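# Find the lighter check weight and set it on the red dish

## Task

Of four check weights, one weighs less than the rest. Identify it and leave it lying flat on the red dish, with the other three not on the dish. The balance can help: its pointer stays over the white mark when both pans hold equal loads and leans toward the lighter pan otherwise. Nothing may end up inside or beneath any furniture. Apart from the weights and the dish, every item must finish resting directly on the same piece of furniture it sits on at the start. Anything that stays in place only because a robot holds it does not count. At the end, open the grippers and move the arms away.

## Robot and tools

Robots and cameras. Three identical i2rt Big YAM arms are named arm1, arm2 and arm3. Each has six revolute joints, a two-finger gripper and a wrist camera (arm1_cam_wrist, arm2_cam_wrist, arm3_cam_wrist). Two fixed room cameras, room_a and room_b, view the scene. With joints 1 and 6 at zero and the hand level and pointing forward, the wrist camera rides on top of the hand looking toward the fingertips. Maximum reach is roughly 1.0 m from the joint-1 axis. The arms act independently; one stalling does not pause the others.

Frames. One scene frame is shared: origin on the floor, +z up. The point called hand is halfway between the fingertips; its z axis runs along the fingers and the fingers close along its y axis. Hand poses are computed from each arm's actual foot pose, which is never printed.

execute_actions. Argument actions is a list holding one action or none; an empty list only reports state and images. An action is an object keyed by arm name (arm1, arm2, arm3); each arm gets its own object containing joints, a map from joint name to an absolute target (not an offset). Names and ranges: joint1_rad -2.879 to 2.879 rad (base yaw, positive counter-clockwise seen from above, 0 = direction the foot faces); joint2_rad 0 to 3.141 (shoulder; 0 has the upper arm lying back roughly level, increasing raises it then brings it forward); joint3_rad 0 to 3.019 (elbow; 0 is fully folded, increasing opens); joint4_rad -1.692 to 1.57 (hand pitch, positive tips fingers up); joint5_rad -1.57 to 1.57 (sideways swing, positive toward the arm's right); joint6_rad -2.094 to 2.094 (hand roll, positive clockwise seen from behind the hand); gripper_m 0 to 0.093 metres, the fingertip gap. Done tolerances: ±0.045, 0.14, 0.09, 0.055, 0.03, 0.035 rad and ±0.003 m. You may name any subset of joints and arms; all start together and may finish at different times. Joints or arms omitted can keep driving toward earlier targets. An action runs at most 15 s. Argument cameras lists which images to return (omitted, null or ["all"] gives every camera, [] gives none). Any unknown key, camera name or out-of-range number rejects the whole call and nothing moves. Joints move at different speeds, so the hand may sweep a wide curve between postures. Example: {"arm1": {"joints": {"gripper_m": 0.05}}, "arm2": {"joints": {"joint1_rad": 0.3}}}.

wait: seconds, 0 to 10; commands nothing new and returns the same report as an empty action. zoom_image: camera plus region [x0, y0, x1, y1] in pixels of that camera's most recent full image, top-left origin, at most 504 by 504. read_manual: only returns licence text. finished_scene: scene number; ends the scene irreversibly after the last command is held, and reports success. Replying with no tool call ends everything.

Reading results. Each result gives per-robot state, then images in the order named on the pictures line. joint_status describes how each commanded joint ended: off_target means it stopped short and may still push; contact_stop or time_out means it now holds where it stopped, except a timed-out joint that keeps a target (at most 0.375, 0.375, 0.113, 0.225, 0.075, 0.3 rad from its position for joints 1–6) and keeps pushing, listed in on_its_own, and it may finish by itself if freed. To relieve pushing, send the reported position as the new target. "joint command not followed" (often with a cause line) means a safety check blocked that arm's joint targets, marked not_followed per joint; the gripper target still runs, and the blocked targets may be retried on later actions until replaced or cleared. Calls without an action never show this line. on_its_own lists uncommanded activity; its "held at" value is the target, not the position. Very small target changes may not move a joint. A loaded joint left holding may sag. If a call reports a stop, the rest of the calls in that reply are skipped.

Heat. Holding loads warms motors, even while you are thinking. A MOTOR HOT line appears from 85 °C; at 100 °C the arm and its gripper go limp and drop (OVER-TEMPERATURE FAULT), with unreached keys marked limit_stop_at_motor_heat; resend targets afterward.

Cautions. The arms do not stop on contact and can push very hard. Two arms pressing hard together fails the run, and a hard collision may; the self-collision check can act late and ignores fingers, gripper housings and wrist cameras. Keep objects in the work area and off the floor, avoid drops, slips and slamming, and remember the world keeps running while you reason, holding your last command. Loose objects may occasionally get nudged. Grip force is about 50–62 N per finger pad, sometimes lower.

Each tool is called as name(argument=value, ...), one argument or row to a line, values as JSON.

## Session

execute_actions(
  actions=[],
)

Scene clock: 0.00 s.
arm1.joint_positions: joint1_rad=-0.562 joint2_rad=+0.272 joint3_rad=+1.606 joint4_rad=-1.424 joint5_rad=+0.144 joint6_rad=+0.017 gripper_m=+0.095
arm1.joint_status: not commanded
arm1.hand: x=+0.1309 y=-0.9970 z=+1.4725 quat_wxyz=(+0.217, -0.703, +0.237, +0.634) (m; scene frame)
arm2.joint_positions: joint1_rad=+0.626 joint2_rad=+0.588 joint3_rad=+1.687 joint4_rad=-1.602 joint5_rad=+0.217 joint6_rad=-0.204 gripper_m=+0.095
arm2.joint_status: not commanded
arm2.hand: x=+0.2175 y=+0.2064 z=+1.5505 quat_wxyz=(-0.494, +0.464, -0.723, -0.135) (m; scene frame)
arm3.joint_positions: joint1_rad=-0.165 joint2_rad=+0.463 joint3_rad=+1.645 joint4_rad=-1.545 joint5_rad=+0.242 joint6_rad=+0.044 gripper_m=+0.094
arm3.joint_status: not commanded
arm3.hand: x=-0.1482 y=+0.9036 z=+1.4115 quat_wxyz=(-0.568, +0.043, -0.822, +0.004) (m; scene frame)
pictures: arm1_cam_wrist, arm2_cam_wrist, arm3_cam_wrist, room_a, room_b
Images, in order (width x height): arm1_cam_wrist 616x616, arm2_cam_wrist 616x616, arm3_cam_wrist 616x616, room_a 896x504, room_b 896x504.

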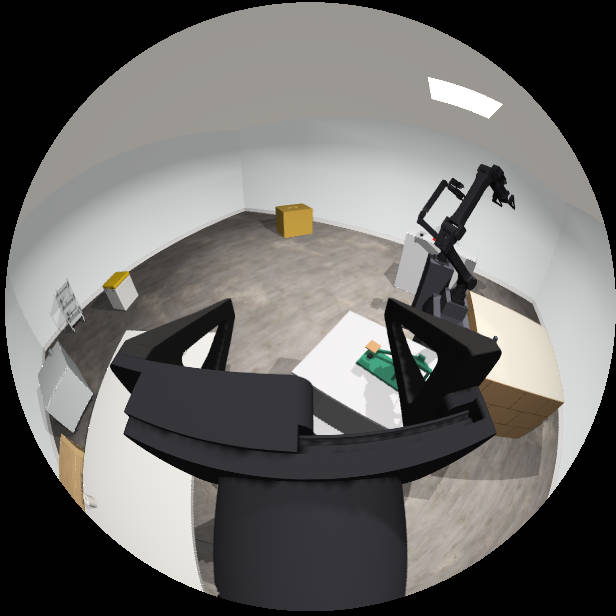

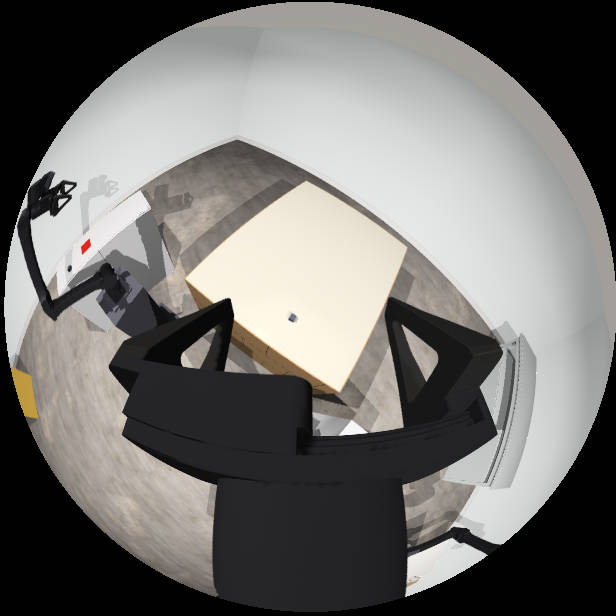

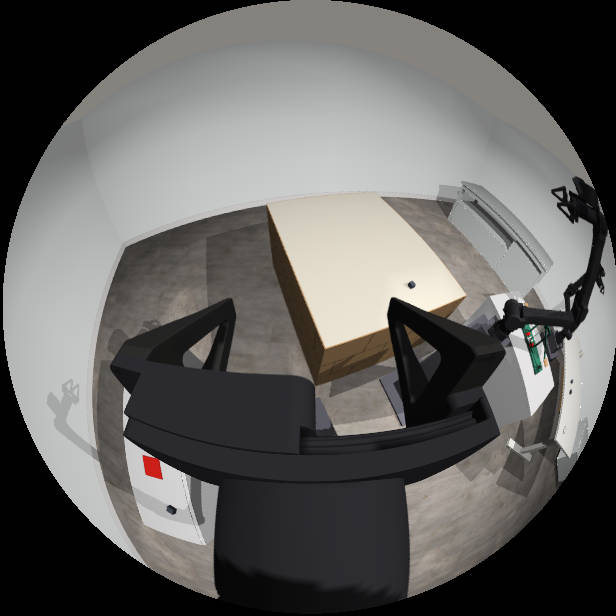

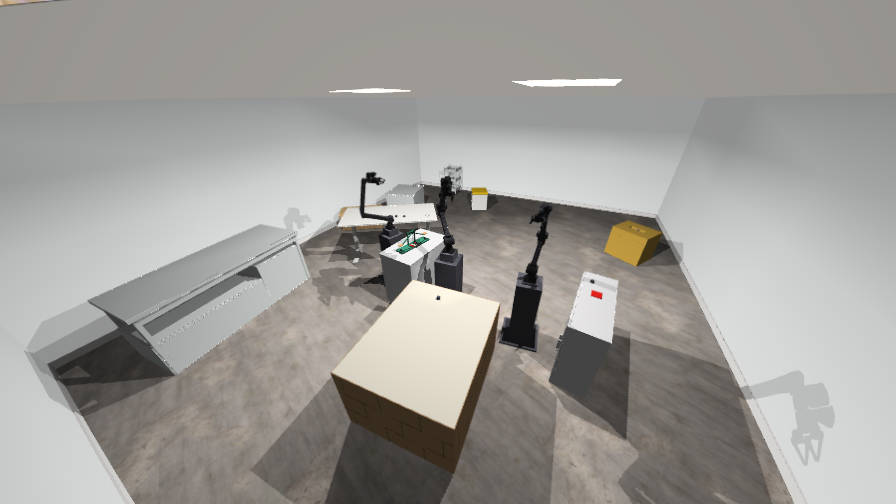

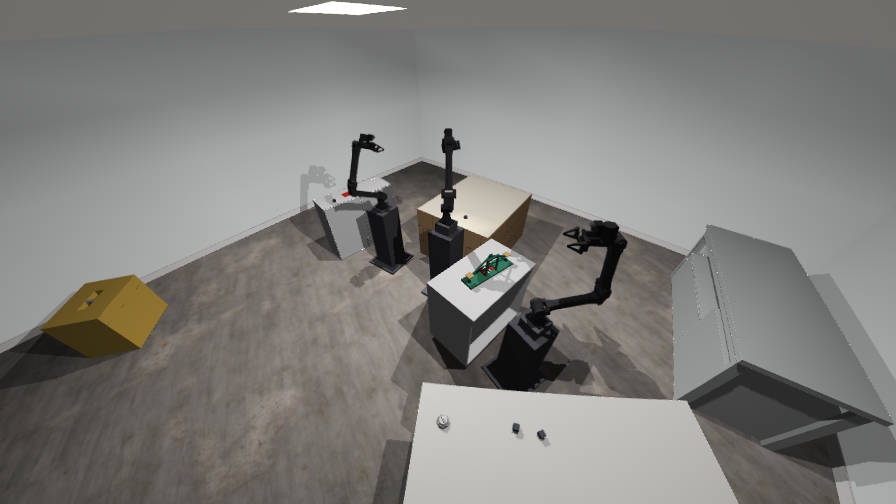

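execute_actions(
  actions=[
    {"arm1":{"joints":{"joint1_rad":0.9,"joint2_rad":1.7,"joint3_rad":1.5,"joint4_rad":-1.3,"joint5_rad":0,"joint6_rad":0}},"arm2":{"joints":{"joint1_rad":0.6,"joint2_rad":1.8,"joint3_rad":1.5,"joint4_rad":-1.25,"joint5_rad":0,"joint6_rad":0}},"arm3":{"joints":{"joint1_rad":2.5,"joint2_rad":1.7,"joint3_rad":1.5,"joint4_rad":-1.3,"joint5_rad":0,"joint6_rad":0}}},
  ],
)

Scene clock: 4.13 s.
arm1.joint_positions: joint1_rad=+0.904 joint2_rad=+1.682 joint3_rad=+1.492 joint4_rad=-1.302 joint5_rad=+0.000 joint6_rad=+0.014 gripper_m=+0.095
arm1.joint_status: all done
arm1.hand: x=-0.1710 y=-1.4531 z=+1.0043 quat_wxyz=(-0.022, -0.890, -0.454, +0.029) (m; scene frame)
arm2.joint_positions: joint1_rad=+0.609 joint2_rad=+1.799 joint3_rad=+1.501 joint4_rad=-1.259 joint5_rad=+0.003 joint6_rad=-0.009 gripper_m=+0.095
arm2.joint_status: all done
arm2.hand: x=+0.3824 y=+0.5851 z=+1.0556 quat_wxyz=(-0.002, +0.508, -0.861, -0.009) (m; scene frame)
arm3.joint_positions: joint1_rad=+2.508 joint2_rad=+1.727 joint3_rad=+1.496 joint4_rad=-1.305 joint5_rad=-0.001 joint6_rad=+0.007 gripper_m=+0.094
arm3.joint_status: all done
arm3.hand: x=-0.7667 y=+0.9966 z=+0.9494 quat_wxyz=(+0.006, +0.996, -0.084, -0.022) (m; scene frame)
pictures: arm1_cam_wrist, arm2_cam_wrist, arm3_cam_wrist, room_a, room_b
Images, in order (width x height): arm1_cam_wrist 616x616, arm2_cam_wrist 616x616, arm3_cam_wrist 616x616, room_a 896x504, room_b 896x504.

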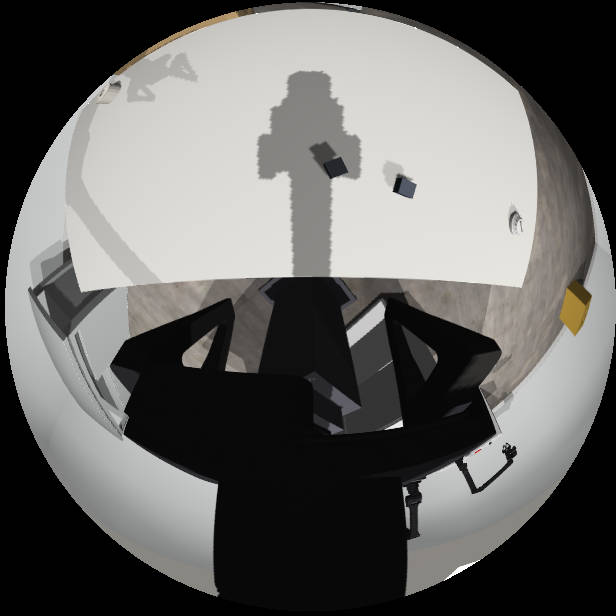

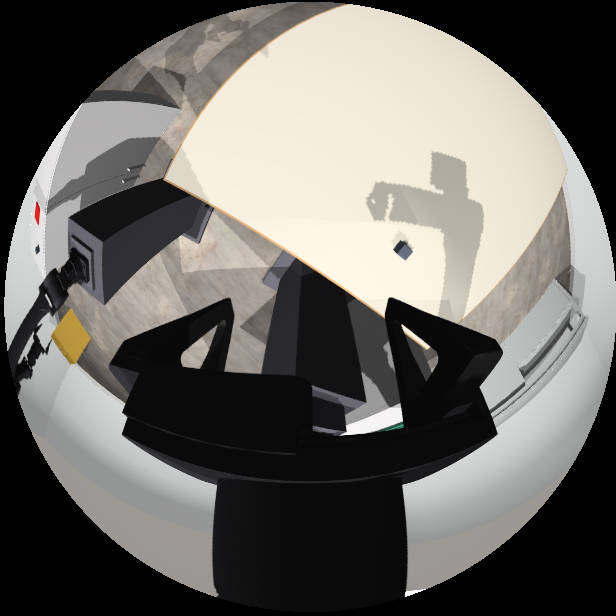

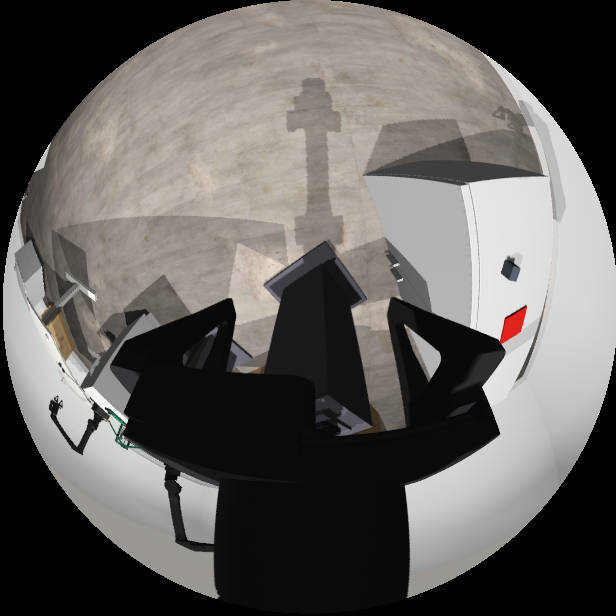

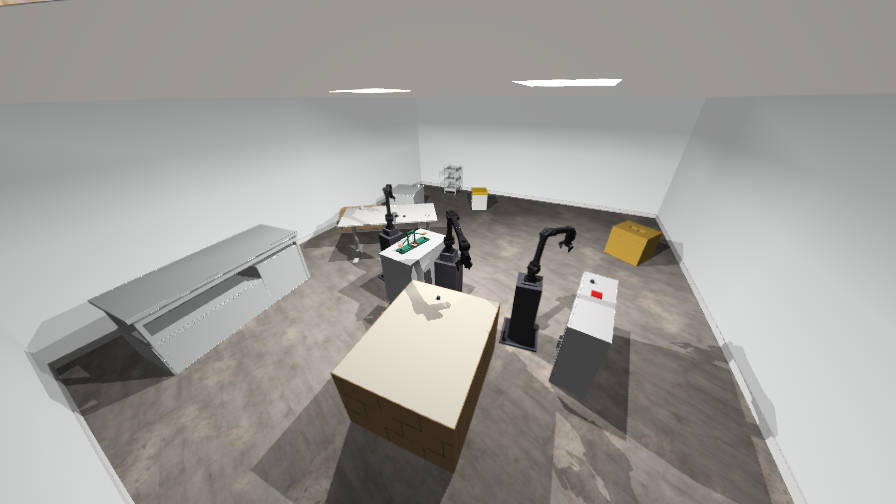

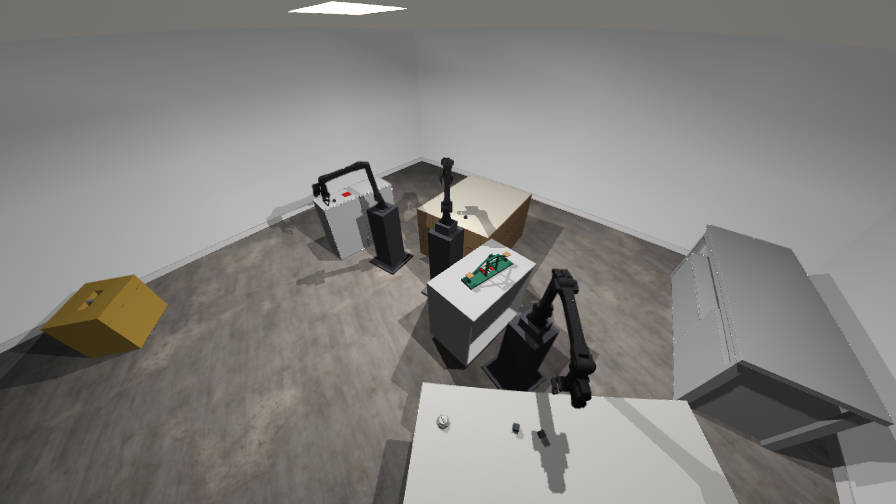

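execute_actions(
  actions=[
    {"arm1":{"joints":{"joint1_rad":0.84,"joint2_rad":2.3,"joint3_rad":2.0,"joint4_rad":-1.3}},"arm2":{"joints":{"joint1_rad":0.25,"joint2_rad":2.1,"joint3_rad":1.5,"joint4_rad":-1.0}}},
  ],
  cameras=["arm1_cam_wrist","arm2_cam_wrist"],
)

Scene clock: 6.87 s.
arm1.joint_positions: joint1_rad=+0.834 joint2_rad=+2.303 joint3_rad=+1.954 joint4_rad=-1.302 joint5_rad=+0.000 joint6_rad=+0.014 gripper_m=+0.095
arm1.joint_status: all done
arm1.hand: x=-0.2855 y=-1.5387 z=+0.8118 quat_wxyz=(+0.014, -0.905, -0.423, -0.042) (m; scene frame)
arm2.joint_positions: joint1_rad=+0.257 joint2_rad=+2.106 joint3_rad=+1.494 joint4_rad=-1.013 joint5_rad=+0.002 joint6_rad=-0.007 gripper_m=+0.095
arm2.joint_status: all done
arm2.hand: x=+0.5488 y=+0.4849 z=+0.8829 quat_wxyz=(+0.031, +0.349, -0.937, +0.004) (m; scene frame)
arm3.joint_positions: joint1_rad=+2.508 joint2_rad=+1.727 joint3_rad=+1.496 joint4_rad=-1.305 joint5_rad=-0.001 joint6_rad=+0.007 gripper_m=+0.094
arm3.joint_status: not commanded
arm3.hand: x=-0.7667 y=+0.9966 z=+0.9494 quat_wxyz=(+0.006, +0.996, -0.084, -0.022) (m; scene frame)
pictures: arm1_cam_wrist, arm2_cam_wrist
Images, in order (width x height): arm1_cam_wrist 616x616, arm2_cam_wrist 616x616.

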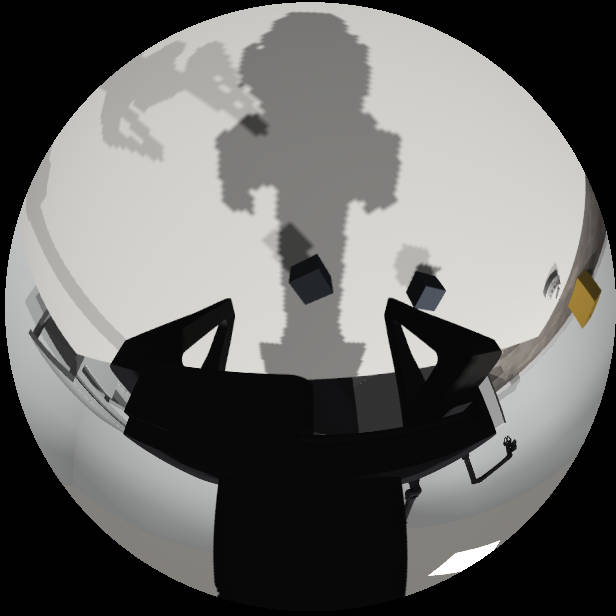

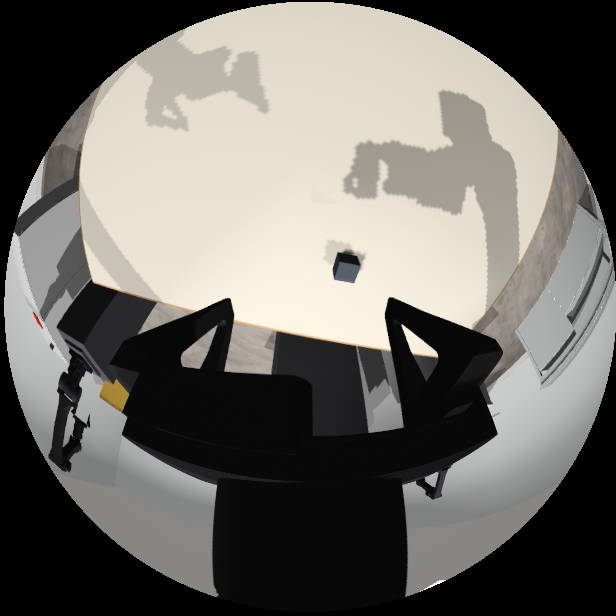

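execute_actions(
  actions=[
    {"arm1":{"joints":{"joint2_rad":2.4,"joint3_rad":1.98,"joint4_rad":-1.17,"joint6_rad":0.4}},"arm2":{"joints":{"joint1_rad":0.17,"joint2_rad":2.3,"joint3_rad":1.45,"joint4_rad":-0.8}}},
  ],
  cameras=["arm1_cam_wrist","arm2_cam_wrist"],
)

Scene clock: 9.63 s.
arm1.joint_positions: joint1_rad=+0.834 joint2_rad=+2.375 joint3_rad=+1.954 joint4_rad=-1.185 joint5_rad=+0.000 joint6_rad=+0.384 gripper_m=+0.095
arm1.joint_status: all done
arm1.hand: x=-0.2955 y=-1.5520 z=+0.7627 quat_wxyz=(+0.008, -0.968, -0.248, -0.021) (m; scene frame)
arm2.joint_positions: joint1_rad=+0.162 joint2_rad=+2.309 joint3_rad=+1.444 joint4_rad=-0.813 joint5_rad=+0.001 joint6_rad=-0.007 gripper_m=+0.095
arm2.joint_status: all done
arm2.hand: x=+0.5600 y=+0.4286 z=+0.7554 quat_wxyz=(+0.058, +0.303, -0.951, +0.011) (m; scene frame)
arm3.joint_positions: joint1_rad=+2.508 joint2_rad=+1.727 joint3_rad=+1.496 joint4_rad=-1.305 joint5_rad=-0.001 joint6_rad=+0.007 gripper_m=+0.094
arm3.joint_status: not commanded
arm3.hand: x=-0.7667 y=+0.9966 z=+0.9494 quat_wxyz=(+0.006, +0.996, -0.084, -0.022) (m; scene frame)
pictures: arm1_cam_wrist, arm2_cam_wrist
Images, in order (width x height): arm1_cam_wrist 616x616, arm2_cam_wrist 616x616.

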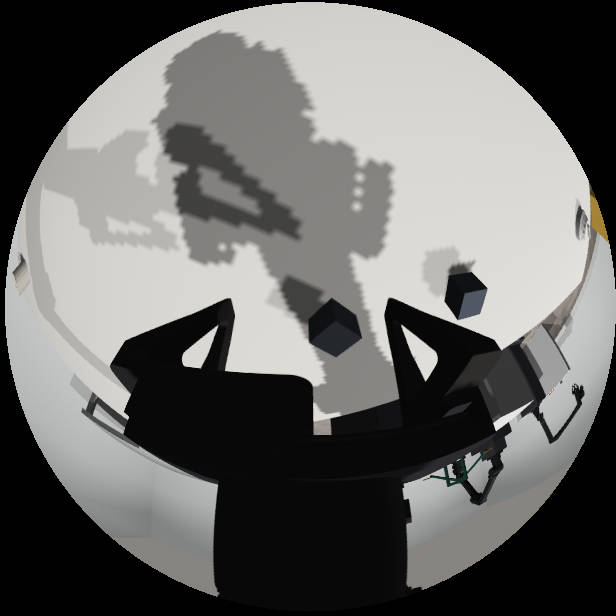

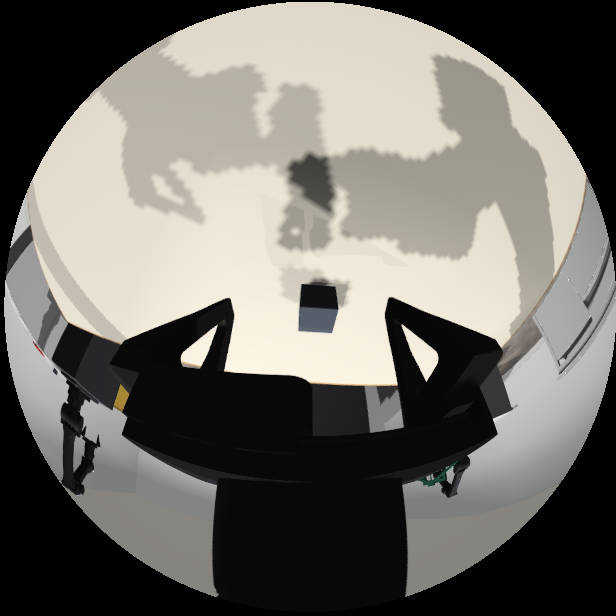

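execute_actions(
  actions=[
    {"arm1":{"joints":{"joint2_rad":2.36,"joint3_rad":1.85,"joint4_rad":-1.08,"joint6_rad":-0.4}},"arm2":{"joints":{"joint2_rad":2.33,"joint3_rad":1.36,"joint4_rad":-0.68}}},
  ],
  cameras=["arm1_cam_wrist","arm2_cam_wrist"],
)

Scene clock: 12.67 s.
arm1.joint_positions: joint1_rad=+0.834 joint2_rad=+2.367 joint3_rad=+1.848 joint4_rad=-1.095 joint5_rad=+0.000 joint6_rad=-0.384 gripper_m=+0.095
arm1.joint_status: all done
arm1.hand: x=-0.2821 y=-1.5361 z=+0.7324 quat_wxyz=(+0.001, -0.804, -0.593, -0.026) (m; scene frame)
arm2.joint_positions: joint1_rad=+0.162 joint2_rad=+2.314 joint3_rad=+1.365 joint4_rad=-0.694 joint5_rad=+0.001 joint6_rad=-0.007 gripper_m=+0.095
arm2.joint_status: all done
arm2.hand: x=+0.5468 y=+0.4197 z=+0.7335 quat_wxyz=(+0.041, +0.303, -0.952, +0.006) (m; scene frame)
arm3.joint_positions: joint1_rad=+2.508 joint2_rad=+1.727 joint3_rad=+1.496 joint4_rad=-1.305 joint5_rad=-0.001 joint6_rad=+0.007 gripper_m=+0.094
arm3.joint_status: not commanded
arm3.hand: x=-0.7667 y=+0.9966 z=+0.9494 quat_wxyz=(+0.006, +0.996, -0.084, -0.022) (m; scene frame)
pictures: arm1_cam_wrist, arm2_cam_wrist
Images, in order (width x height): arm1_cam_wrist 616x616, arm2_cam_wrist 616x616.

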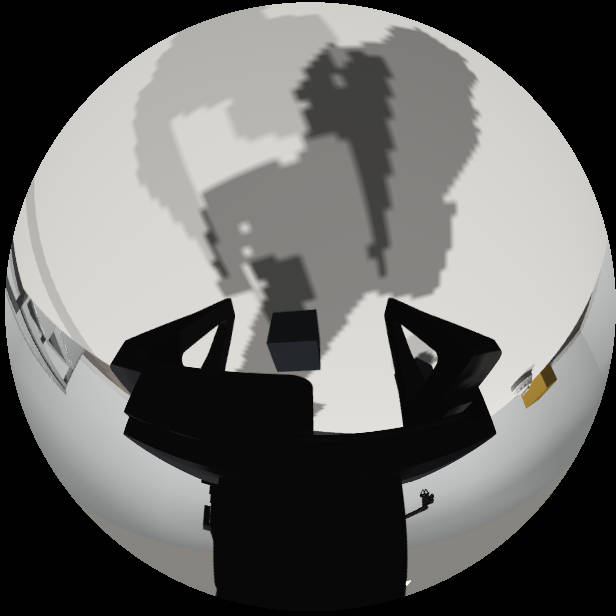

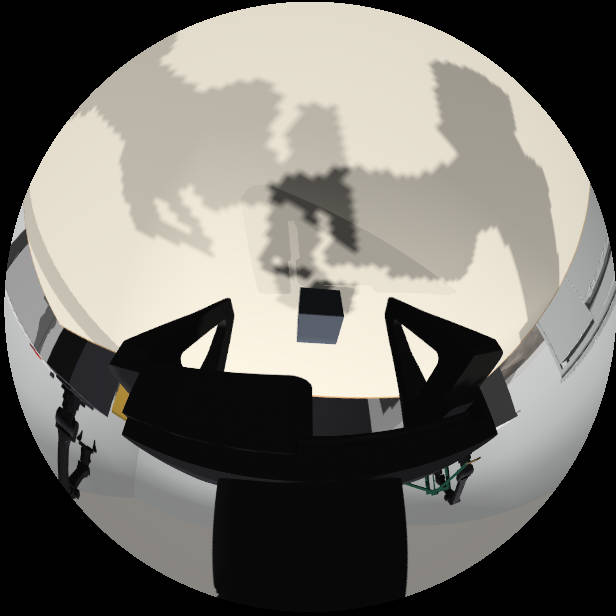

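execute_actions(
  actions=[
    {"arm1":{"joints":{"joint2_rad":2.33,"joint3_rad":1.79,"joint4_rad":-1.06,"gripper_m":0.06}},"arm2":{"joints":{"joint2_rad":2.37,"joint3_rad":1.33,"joint4_rad":-0.62}}},
  ],
  cameras=["arm1_cam_wrist","arm2_cam_wrist"],
)

execute_actions(
  actions=[
    {"arm1":{"joints":{"gripper_m":0.0}},"arm2":{"joints":{"gripper_m":0.0}}},
  ],
  cameras=["arm1_cam_wrist","arm2_cam_wrist"],
)

Scene clock: 16.20 s.
arm1.joint_positions: joint1_rad=+0.834 joint2_rad=+2.352 joint3_rad=+1.796 joint4_rad=-1.075 joint5_rad=+0.000 joint6_rad=-0.385 gripper_m=+0.060
arm1.joint_status: all done
arm1.hand: x=-0.2726 y=-1.5246 z=+0.7253 quat_wxyz=(+0.003, -0.804, -0.594, -0.034) (m; scene frame)
arm2.joint_positions: joint1_rad=+0.162 joint2_rad=+2.355 joint3_rad=+1.336 joint4_rad=-0.634 joint5_rad=+0.001 joint6_rad=-0.007 gripper_m=+0.095
arm2.joint_status: all done
arm2.hand: x=+0.5343 y=+0.4114 z=+0.7065 quat_wxyz=(+0.045, +0.303, -0.952, +0.007) (m; scene frame)
arm3.joint_positions: joint1_rad=+2.508 joint2_rad=+1.727 joint3_rad=+1.496 joint4_rad=-1.305 joint5_rad=-0.001 joint6_rad=+0.007 gripper_m=+0.094
arm3.joint_status: not commanded
arm3.hand: x=-0.7667 y=+0.9966 z=+0.9494 quat_wxyz=(+0.006, +0.996, -0.084, -0.022) (m; scene frame)
pictures: arm1_cam_wrist, arm2_cam_wrist
Images, in order (width x height): arm1_cam_wrist 616x616, arm2_cam_wrist 616x616.

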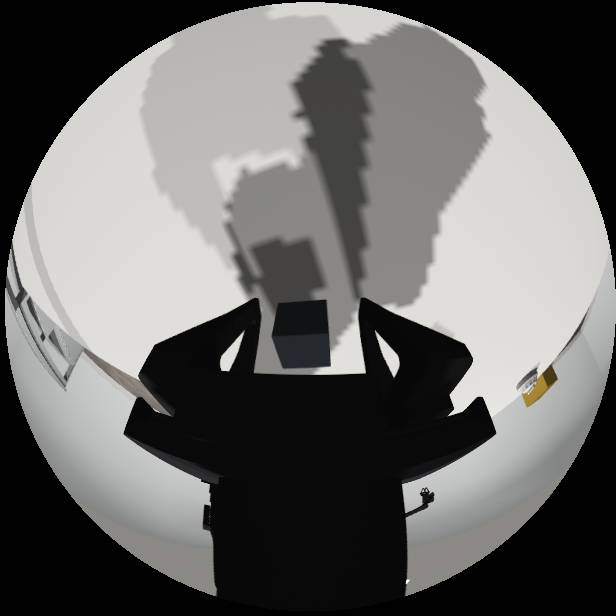

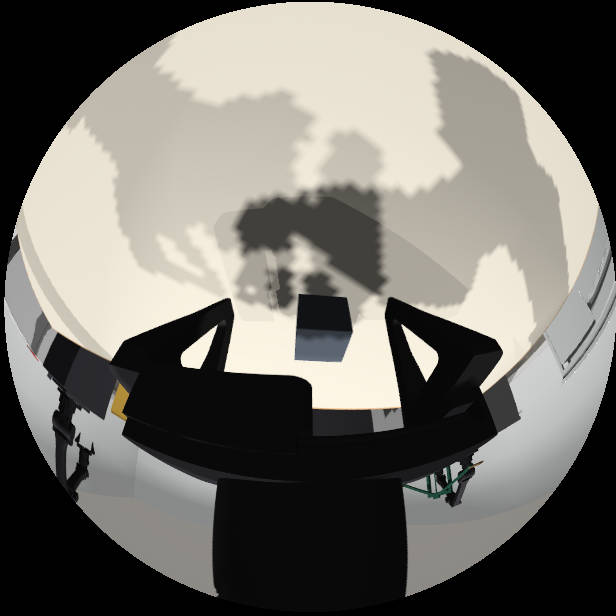

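Scene clock: 16.93 s.
arm1.joint_positions: joint1_rad=+0.834 joint2_rad=+2.352 joint3_rad=+1.796 joint4_rad=-1.073 joint5_rad=+0.000 joint6_rad=-0.386 gripper_m=+0.029
arm1.joint_status: gripper_m off_target (ended at +0.029, target +0.000)
arm1.hand: x=-0.2729 y=-1.5249 z=+0.7253 quat_wxyz=(+0.003, -0.804, -0.594, -0.033) (m; scene frame)
arm2.joint_positions: joint1_rad=+0.162 joint2_rad=+2.355 joint3_rad=+1.336 joint4_rad=-0.633 joint5_rad=+0.001 joint6_rad=-0.006 gripper_m=+0.029
arm2.joint_status: gripper_m off_target (ended at +0.029, target +0.000)
arm2.hand: x=+0.5344 y=+0.4117 z=+0.7065 quat_wxyz=(+0.045, +0.303, -0.952, +0.007) (m; scene frame)
arm3.joint_positions: joint1_rad=+2.508 joint2_rad=+1.727 joint3_rad=+1.496 joint4_rad=-1.305 joint5_rad=-0.001 joint6_rad=+0.007 gripper_m=+0.094
arm3.joint_status: not commanded
arm3.hand: x=-0.7667 y=+0.9966 z=+0.9494 quat_wxyz=(+0.006, +0.996, -0.084, -0.022) (m; scene frame)
pictures: arm1_cam_wrist, arm2_cam_wrist
Images, in order (width x height): arm1_cam_wrist 616x616, arm2_cam_wrist 616x616.

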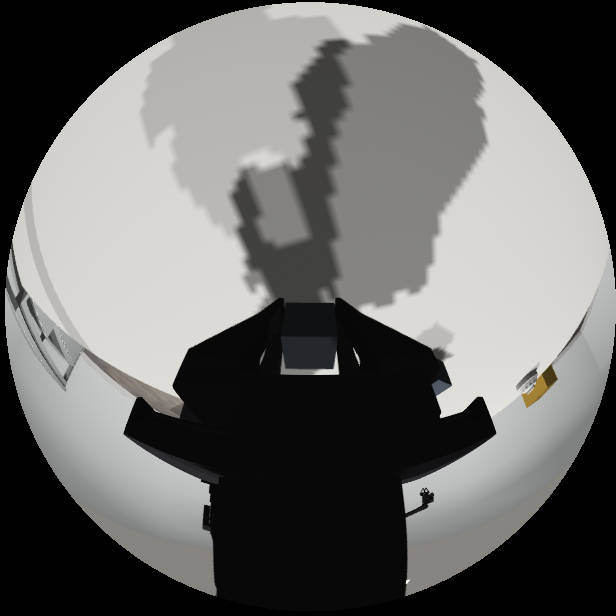

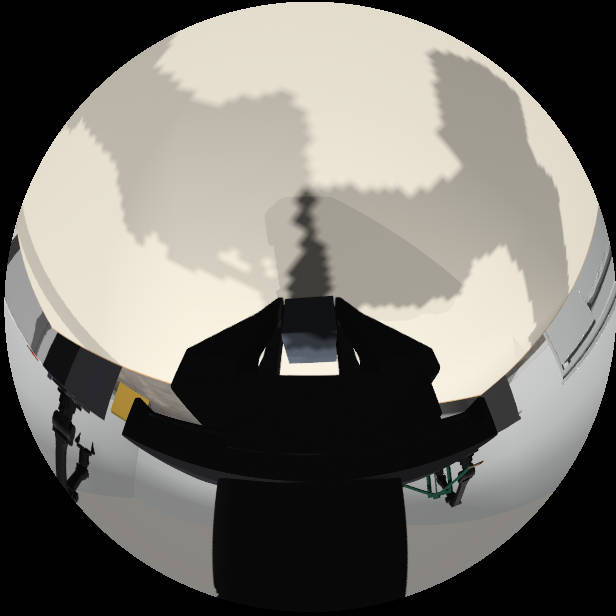

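execute_actions(
  actions=[
    {"arm1":{"joints":{"joint2_rad":1.7,"joint3_rad":1.5,"joint4_rad":-1.3,"joint6_rad":0}},"arm2":{"joints":{"joint2_rad":1.7,"joint3_rad":1.5,"joint4_rad":-1.3}}},
  ],
  cameras=[],
)

execute_actions(
  actions=[
    {"arm1":{"joints":{"joint1_rad":-1.3}},"arm2":{"joints":{"joint1_rad":-1.1}}},
  ],
  cameras=["arm1_cam_wrist","arm2_cam_wrist","room_b"],
)

Scene clock: 20.13 s.
arm1.joint_positions: joint1_rad=+0.834 joint2_rad=+1.685 joint3_rad=+1.490 joint4_rad=-1.287 joint5_rad=+0.000 joint6_rad=-0.015 gripper_m=+0.029
arm1.joint_status: all done
arm1.hand: x=-0.2022 y=-1.4332 z=+1.0014 quat_wxyz=(-0.022, -0.899, -0.435, +0.034) (m; scene frame)
arm2.joint_positions: joint1_rad=+0.162 joint2_rad=+1.696 joint3_rad=+1.489 joint4_rad=-1.285 joint5_rad=+0.001 joint6_rad=-0.006 gripper_m=+0.029
arm2.joint_status: all done
arm2.hand: x=+0.5501 y=+0.4159 z=+1.0999 quat_wxyz=(-0.031, +0.303, -0.952, -0.016) (m; scene frame)
arm3.joint_positions: joint1_rad=+2.508 joint2_rad=+1.727 joint3_rad=+1.496 joint4_rad=-1.305 joint5_rad=-0.001 joint6_rad=+0.007 gripper_m=+0.094
arm3.joint_status: not commanded
arm3.hand: x=-0.7667 y=+0.9966 z=+0.9494 quat_wxyz=(+0.006, +0.996, -0.084, -0.022) (m; scene frame)
pictures: none
No camera images: the call's "cameras" was empty. Leave "cameras" out to get every camera's image.

Scene clock: 22.43 s.
arm1.joint_positions: joint1_rad=-1.306 joint2_rad=+1.695 joint3_rad=+1.490 joint4_rad=-1.287 joint5_rad=+0.002 joint6_rad=-0.014 gripper_m=+0.029
arm1.joint_status: all done
arm1.hand: x=-0.0316 y=-0.5205 z=+0.9976 quat_wxyz=(+0.027, -0.813, +0.581, +0.025) (m; scene frame)
arm2.joint_positions: joint1_rad=-1.108 joint2_rad=+1.696 joint3_rad=+1.489 joint4_rad=-1.285 joint5_rad=+0.002 joint6_rad=-0.006 gripper_m=+0.029
arm2.joint_status: all done
arm2.hand: x=+0.5335 y=-0.2126 z=+1.0960 quat_wxyz=(-0.028, -0.321, -0.947, +0.013) (m; scene frame)
arm3.joint_positions: joint1_rad=+2.508 joint2_rad=+1.727 joint3_rad=+1.496 joint4_rad=-1.305 joint5_rad=-0.001 joint6_rad=+0.007 gripper_m=+0.094
arm3.joint_status: not commanded
arm3.hand: x=-0.7667 y=+0.9966 z=+0.9494 quat_wxyz=(+0.006, +0.996, -0.084, -0.022) (m; scene frame)
pictures: arm1_cam_wrist, arm2_cam_wrist, room_b
Images, in order (width x height): arm1_cam_wrist 616x616, arm2_cam_wrist 616x616, room_b 896x504.

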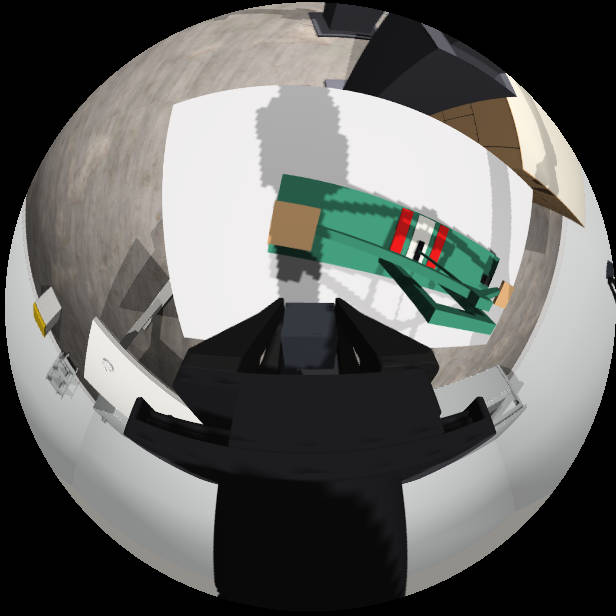

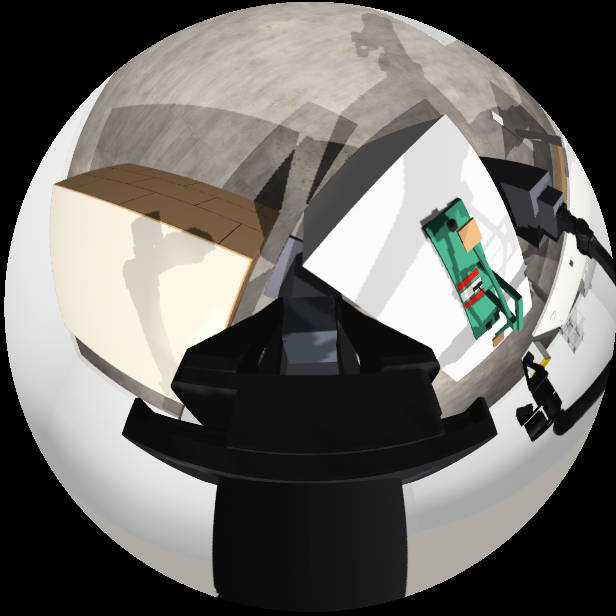

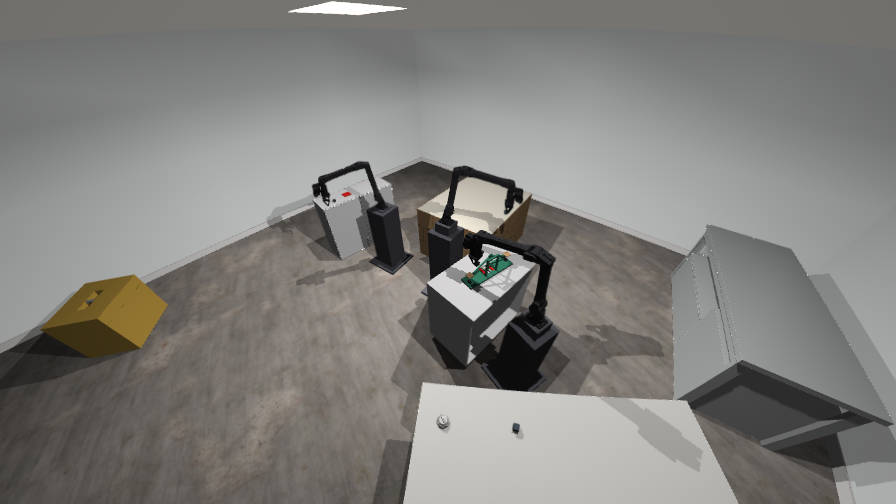

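execute_actions(
  actions=[
    {"arm1":{"joints":{"joint1_rad":-1.28,"joint2_rad":2.05,"joint3_rad":1.7,"joint4_rad":-1.25}},"arm2":{"joints":{"joint1_rad":-1.45,"joint2_rad":2.1,"joint3_rad":1.75,"joint4_rad":-1.25}}},
  ],
  cameras=["arm1_cam_wrist","arm2_cam_wrist","room_b"],
)

Scene clock: 25.83 s.
arm1.joint_positions: joint1_rad=-1.283 joint2_rad=+2.066 joint3_rad=+1.661 joint4_rad=-1.254 joint5_rad=+0.000 joint6_rad=-0.013 gripper_m=+0.029
arm1.joint_status: all done
arm1.hand: x=-0.0620 y=-0.4666 z=+0.8581 quat_wxyz=(-0.022, -0.819, +0.572, -0.042) (m; scene frame)
arm2.joint_positions: joint1_rad=-1.442 joint2_rad=+2.115 joint3_rad=+1.709 joint4_rad=-1.251 joint5_rad=+0.001 joint6_rad=-0.006 gripper_m=+0.029
arm2.joint_status: all done
arm2.hand: x=+0.4433 y=-0.3940 z=+0.9455 quat_wxyz=(+0.047, -0.473, -0.879, -0.019) (m; scene frame)
arm3.joint_positions: joint1_rad=+2.508 joint2_rad=+1.727 joint3_rad=+1.496 joint4_rad=-1.305 joint5_rad=-0.001 joint6_rad=+0.007 gripper_m=+0.094
arm3.joint_status: not commanded
arm3.hand: x=-0.7667 y=+0.9966 z=+0.9494 quat_wxyz=(+0.006, +0.996, -0.084, -0.022) (m; scene frame)
pictures: arm1_cam_wrist, arm2_cam_wrist, room_b
Images, in order (width x height): arm1_cam_wrist 616x616, arm2_cam_wrist 616x616, room_b 896x504.

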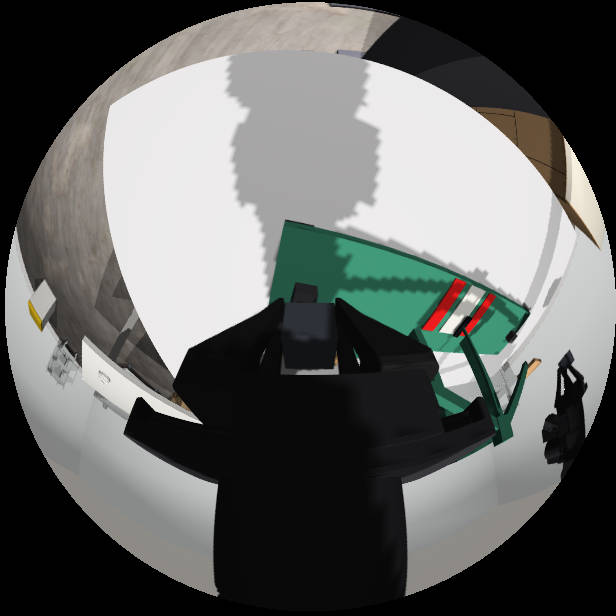

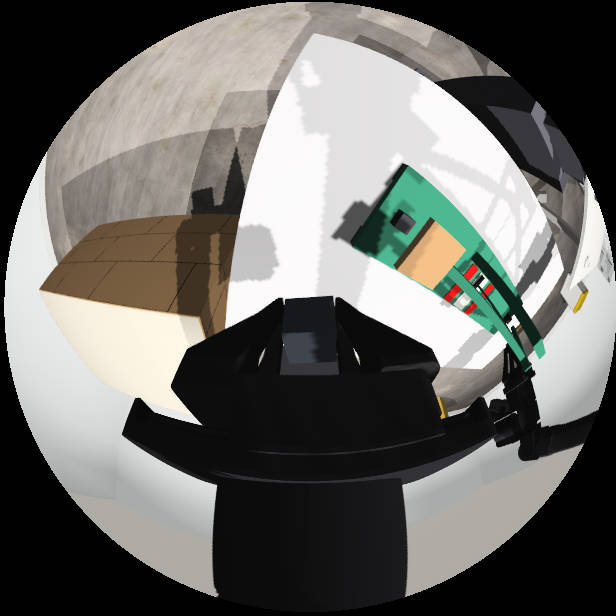

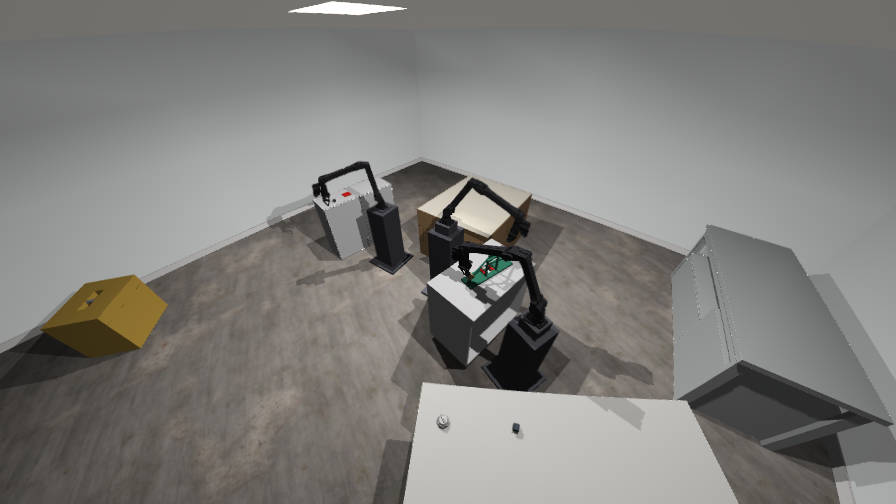

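execute_actions(
  actions=[
    {"arm1":{"joints":{"joint2_rad":2.02,"joint3_rad":1.56,"joint4_rad":-1.14}},"arm2":{"joints":{"joint1_rad":-1.68,"joint2_rad":2.2,"joint3_rad":1.8,"joint4_rad":-1.2}}},
  ],
  cameras=["arm1_cam_wrist","arm2_cam_wrist","room_b"],
)

Scene clock: 28.43 s.
arm1.joint_positions: joint1_rad=-1.276 joint2_rad=+2.018 joint3_rad=+1.571 joint4_rad=-1.150 joint5_rad=-0.002 joint6_rad=-0.011 gripper_m=+0.029
arm1.joint_status: all done
arm1.hand: x=-0.0639 y=-0.4740 z=+0.8536 quat_wxyz=(-0.005, -0.821, +0.570, -0.016) (m; scene frame)
arm2.joint_positions: joint1_rad=-1.684 joint2_rad=+2.169 joint3_rad=+1.769 joint4_rad=-1.208 joint5_rad=-0.003 joint6_rad=+0.003 gripper_m=+0.029
arm2.joint_status: all done
arm2.hand: x=+0.3213 y=-0.4844 z=+0.9340 quat_wxyz=(+0.023, -0.581, -0.814, -0.010) (m; scene frame)
arm3.joint_positions: joint1_rad=+2.508 joint2_rad=+1.727 joint3_rad=+1.496 joint4_rad=-1.305 joint5_rad=-0.001 joint6_rad=+0.007 gripper_m=+0.094
arm3.joint_status: not commanded
arm3.hand: x=-0.7667 y=+0.9966 z=+0.9494 quat_wxyz=(+0.006, +0.996, -0.084, -0.022) (m; scene frame)
pictures: arm1_cam_wrist, arm2_cam_wrist, room_b
Images, in order (width x height): arm1_cam_wrist 616x616, arm2_cam_wrist 616x616, room_b 896x504.

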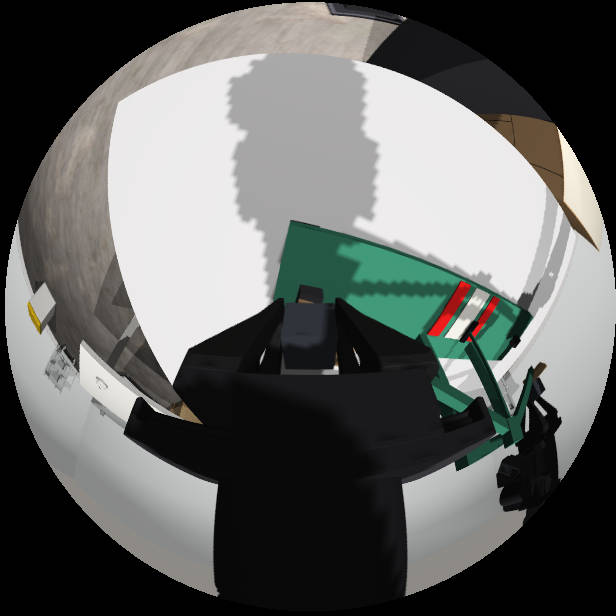

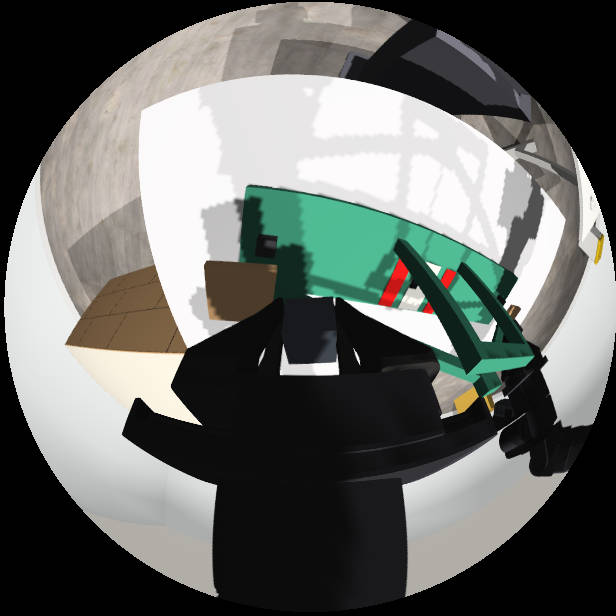

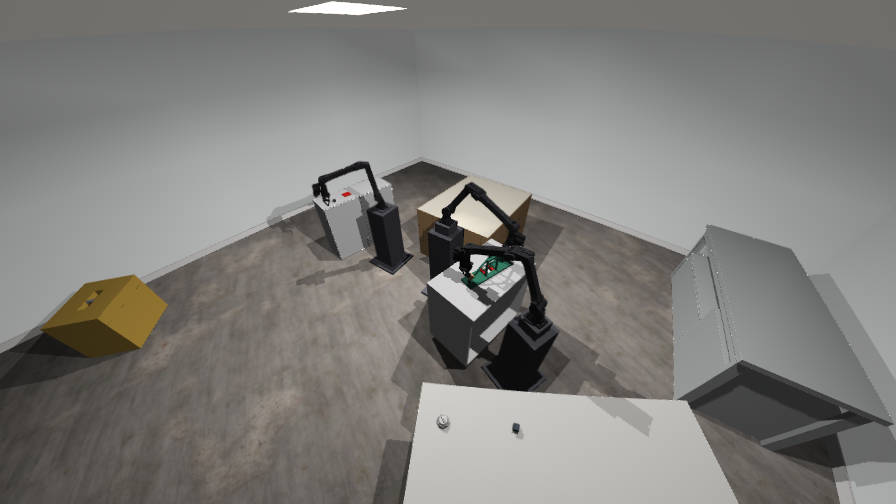

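execute_actions(
  actions=[
    {"arm1":{"joints":{"gripper_m":0.07}},"arm2":{"joints":{"joint1_rad":-1.57,"joint2_rad":2.2,"joint3_rad":1.85}}},
  ],
  cameras=["arm1_cam_wrist","arm2_cam_wrist"],
)

execute_actions(
  actions=[
    {"arm1":{"joints":{"joint2_rad":1.7,"joint3_rad":1.5,"joint4_rad":-1.3,"joint1_rad":-0.6}}},
  ],
  cameras=["arm2_cam_wrist","room_b"],
)

Scene clock: 31.57 s.
arm1.joint_positions: joint1_rad=-1.276 joint2_rad=+2.018 joint3_rad=+1.569 joint4_rad=-1.150 joint5_rad=-0.002 joint6_rad=-0.011 gripper_m=+0.070
arm1.joint_status: all done
arm1.hand: x=-0.0636 y=-0.4749 z=+0.8528 quat_wxyz=(-0.006, -0.821, +0.570, -0.017) (m; scene frame)
arm2.joint_positions: joint1_rad=-1.573 joint2_rad=+2.174 joint3_rad=+1.803 joint4_rad=-1.209 joint5_rad=+0.007 joint6_rad=+0.001 gripper_m=+0.029
arm2.joint_status: all done
arm2.hand: x=+0.3904 y=-0.4701 z=+0.9420 quat_wxyz=(+0.014, -0.534, -0.845, +0.002) (m; scene frame)
arm3.joint_positions: joint1_rad=+2.508 joint2_rad=+1.727 joint3_rad=+1.496 joint4_rad=-1.305 joint5_rad=-0.001 joint6_rad=+0.007 gripper_m=+0.094
arm3.joint_status: not commanded
arm3.hand: x=-0.7667 y=+0.9966 z=+0.9494 quat_wxyz=(+0.006, +0.996, -0.084, -0.022) (m; scene frame)
pictures: arm1_cam_wrist, arm2_cam_wrist
Images, in order (width x height): arm1_cam_wrist 616x616, arm2_cam_wrist 616x616.

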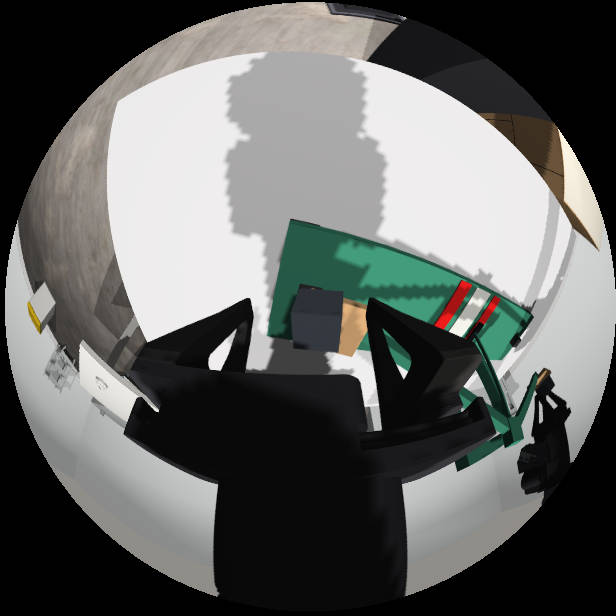

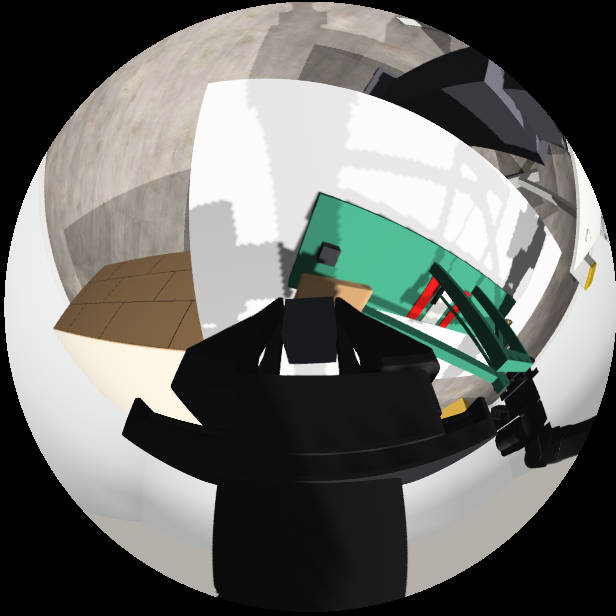

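Scene clock: 33.07 s.
arm1.joint_positions: joint1_rad=-0.596 joint2_rad=+1.672 joint3_rad=+1.488 joint4_rad=-1.285 joint5_rad=-0.002 joint6_rad=-0.011 gripper_m=+0.070
arm1.joint_status: all done
arm1.hand: x=-0.3196 y=-0.7503 z=+1.0051 quat_wxyz=(+0.014, -0.964, +0.263, +0.042) (m; scene frame)
arm2.joint_positions: joint1_rad=-1.573 joint2_rad=+2.179 joint3_rad=+1.803 joint4_rad=-1.209 joint5_rad=+0.002 joint6_rad=+0.001 gripper_m=+0.029
arm2.joint_status: not commanded
arm2.hand: x=+0.3908 y=-0.4692 z=+0.9389 quat_wxyz=(+0.015, -0.534, -0.845, -0.001) (m; scene frame)
arm3.joint_positions: joint1_rad=+2.508 joint2_rad=+1.727 joint3_rad=+1.496 joint4_rad=-1.305 joint5_rad=-0.001 joint6_rad=+0.007 gripper_m=+0.094
arm3.joint_status: not commanded
arm3.hand: x=-0.7667 y=+0.9966 z=+0.9494 quat_wxyz=(+0.006, +0.996, -0.084, -0.022) (m; scene frame)
pictures: arm2_cam_wrist, room_b
Images, in order (width x height): arm2_cam_wrist 616x616, room_b 896x504.

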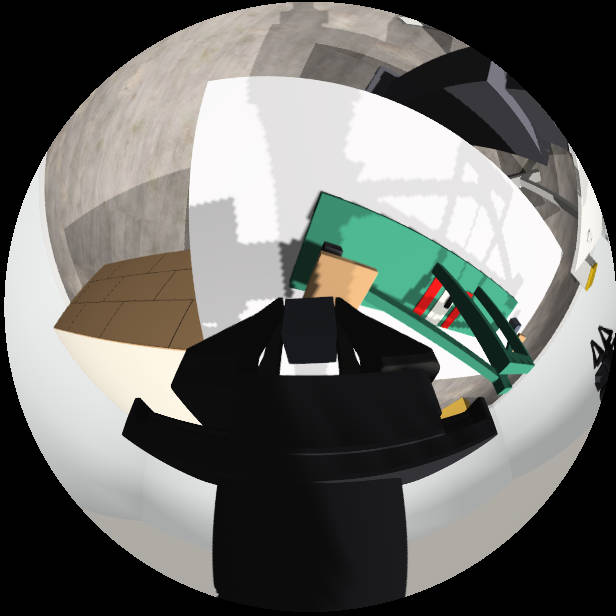

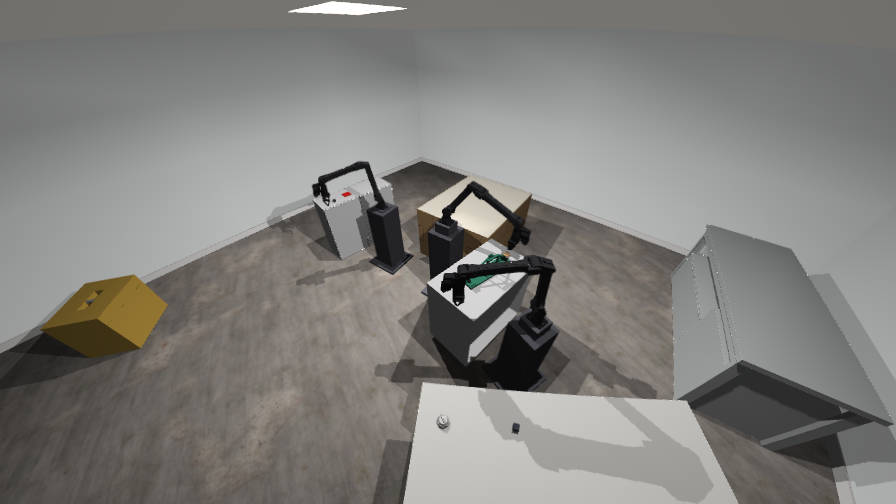

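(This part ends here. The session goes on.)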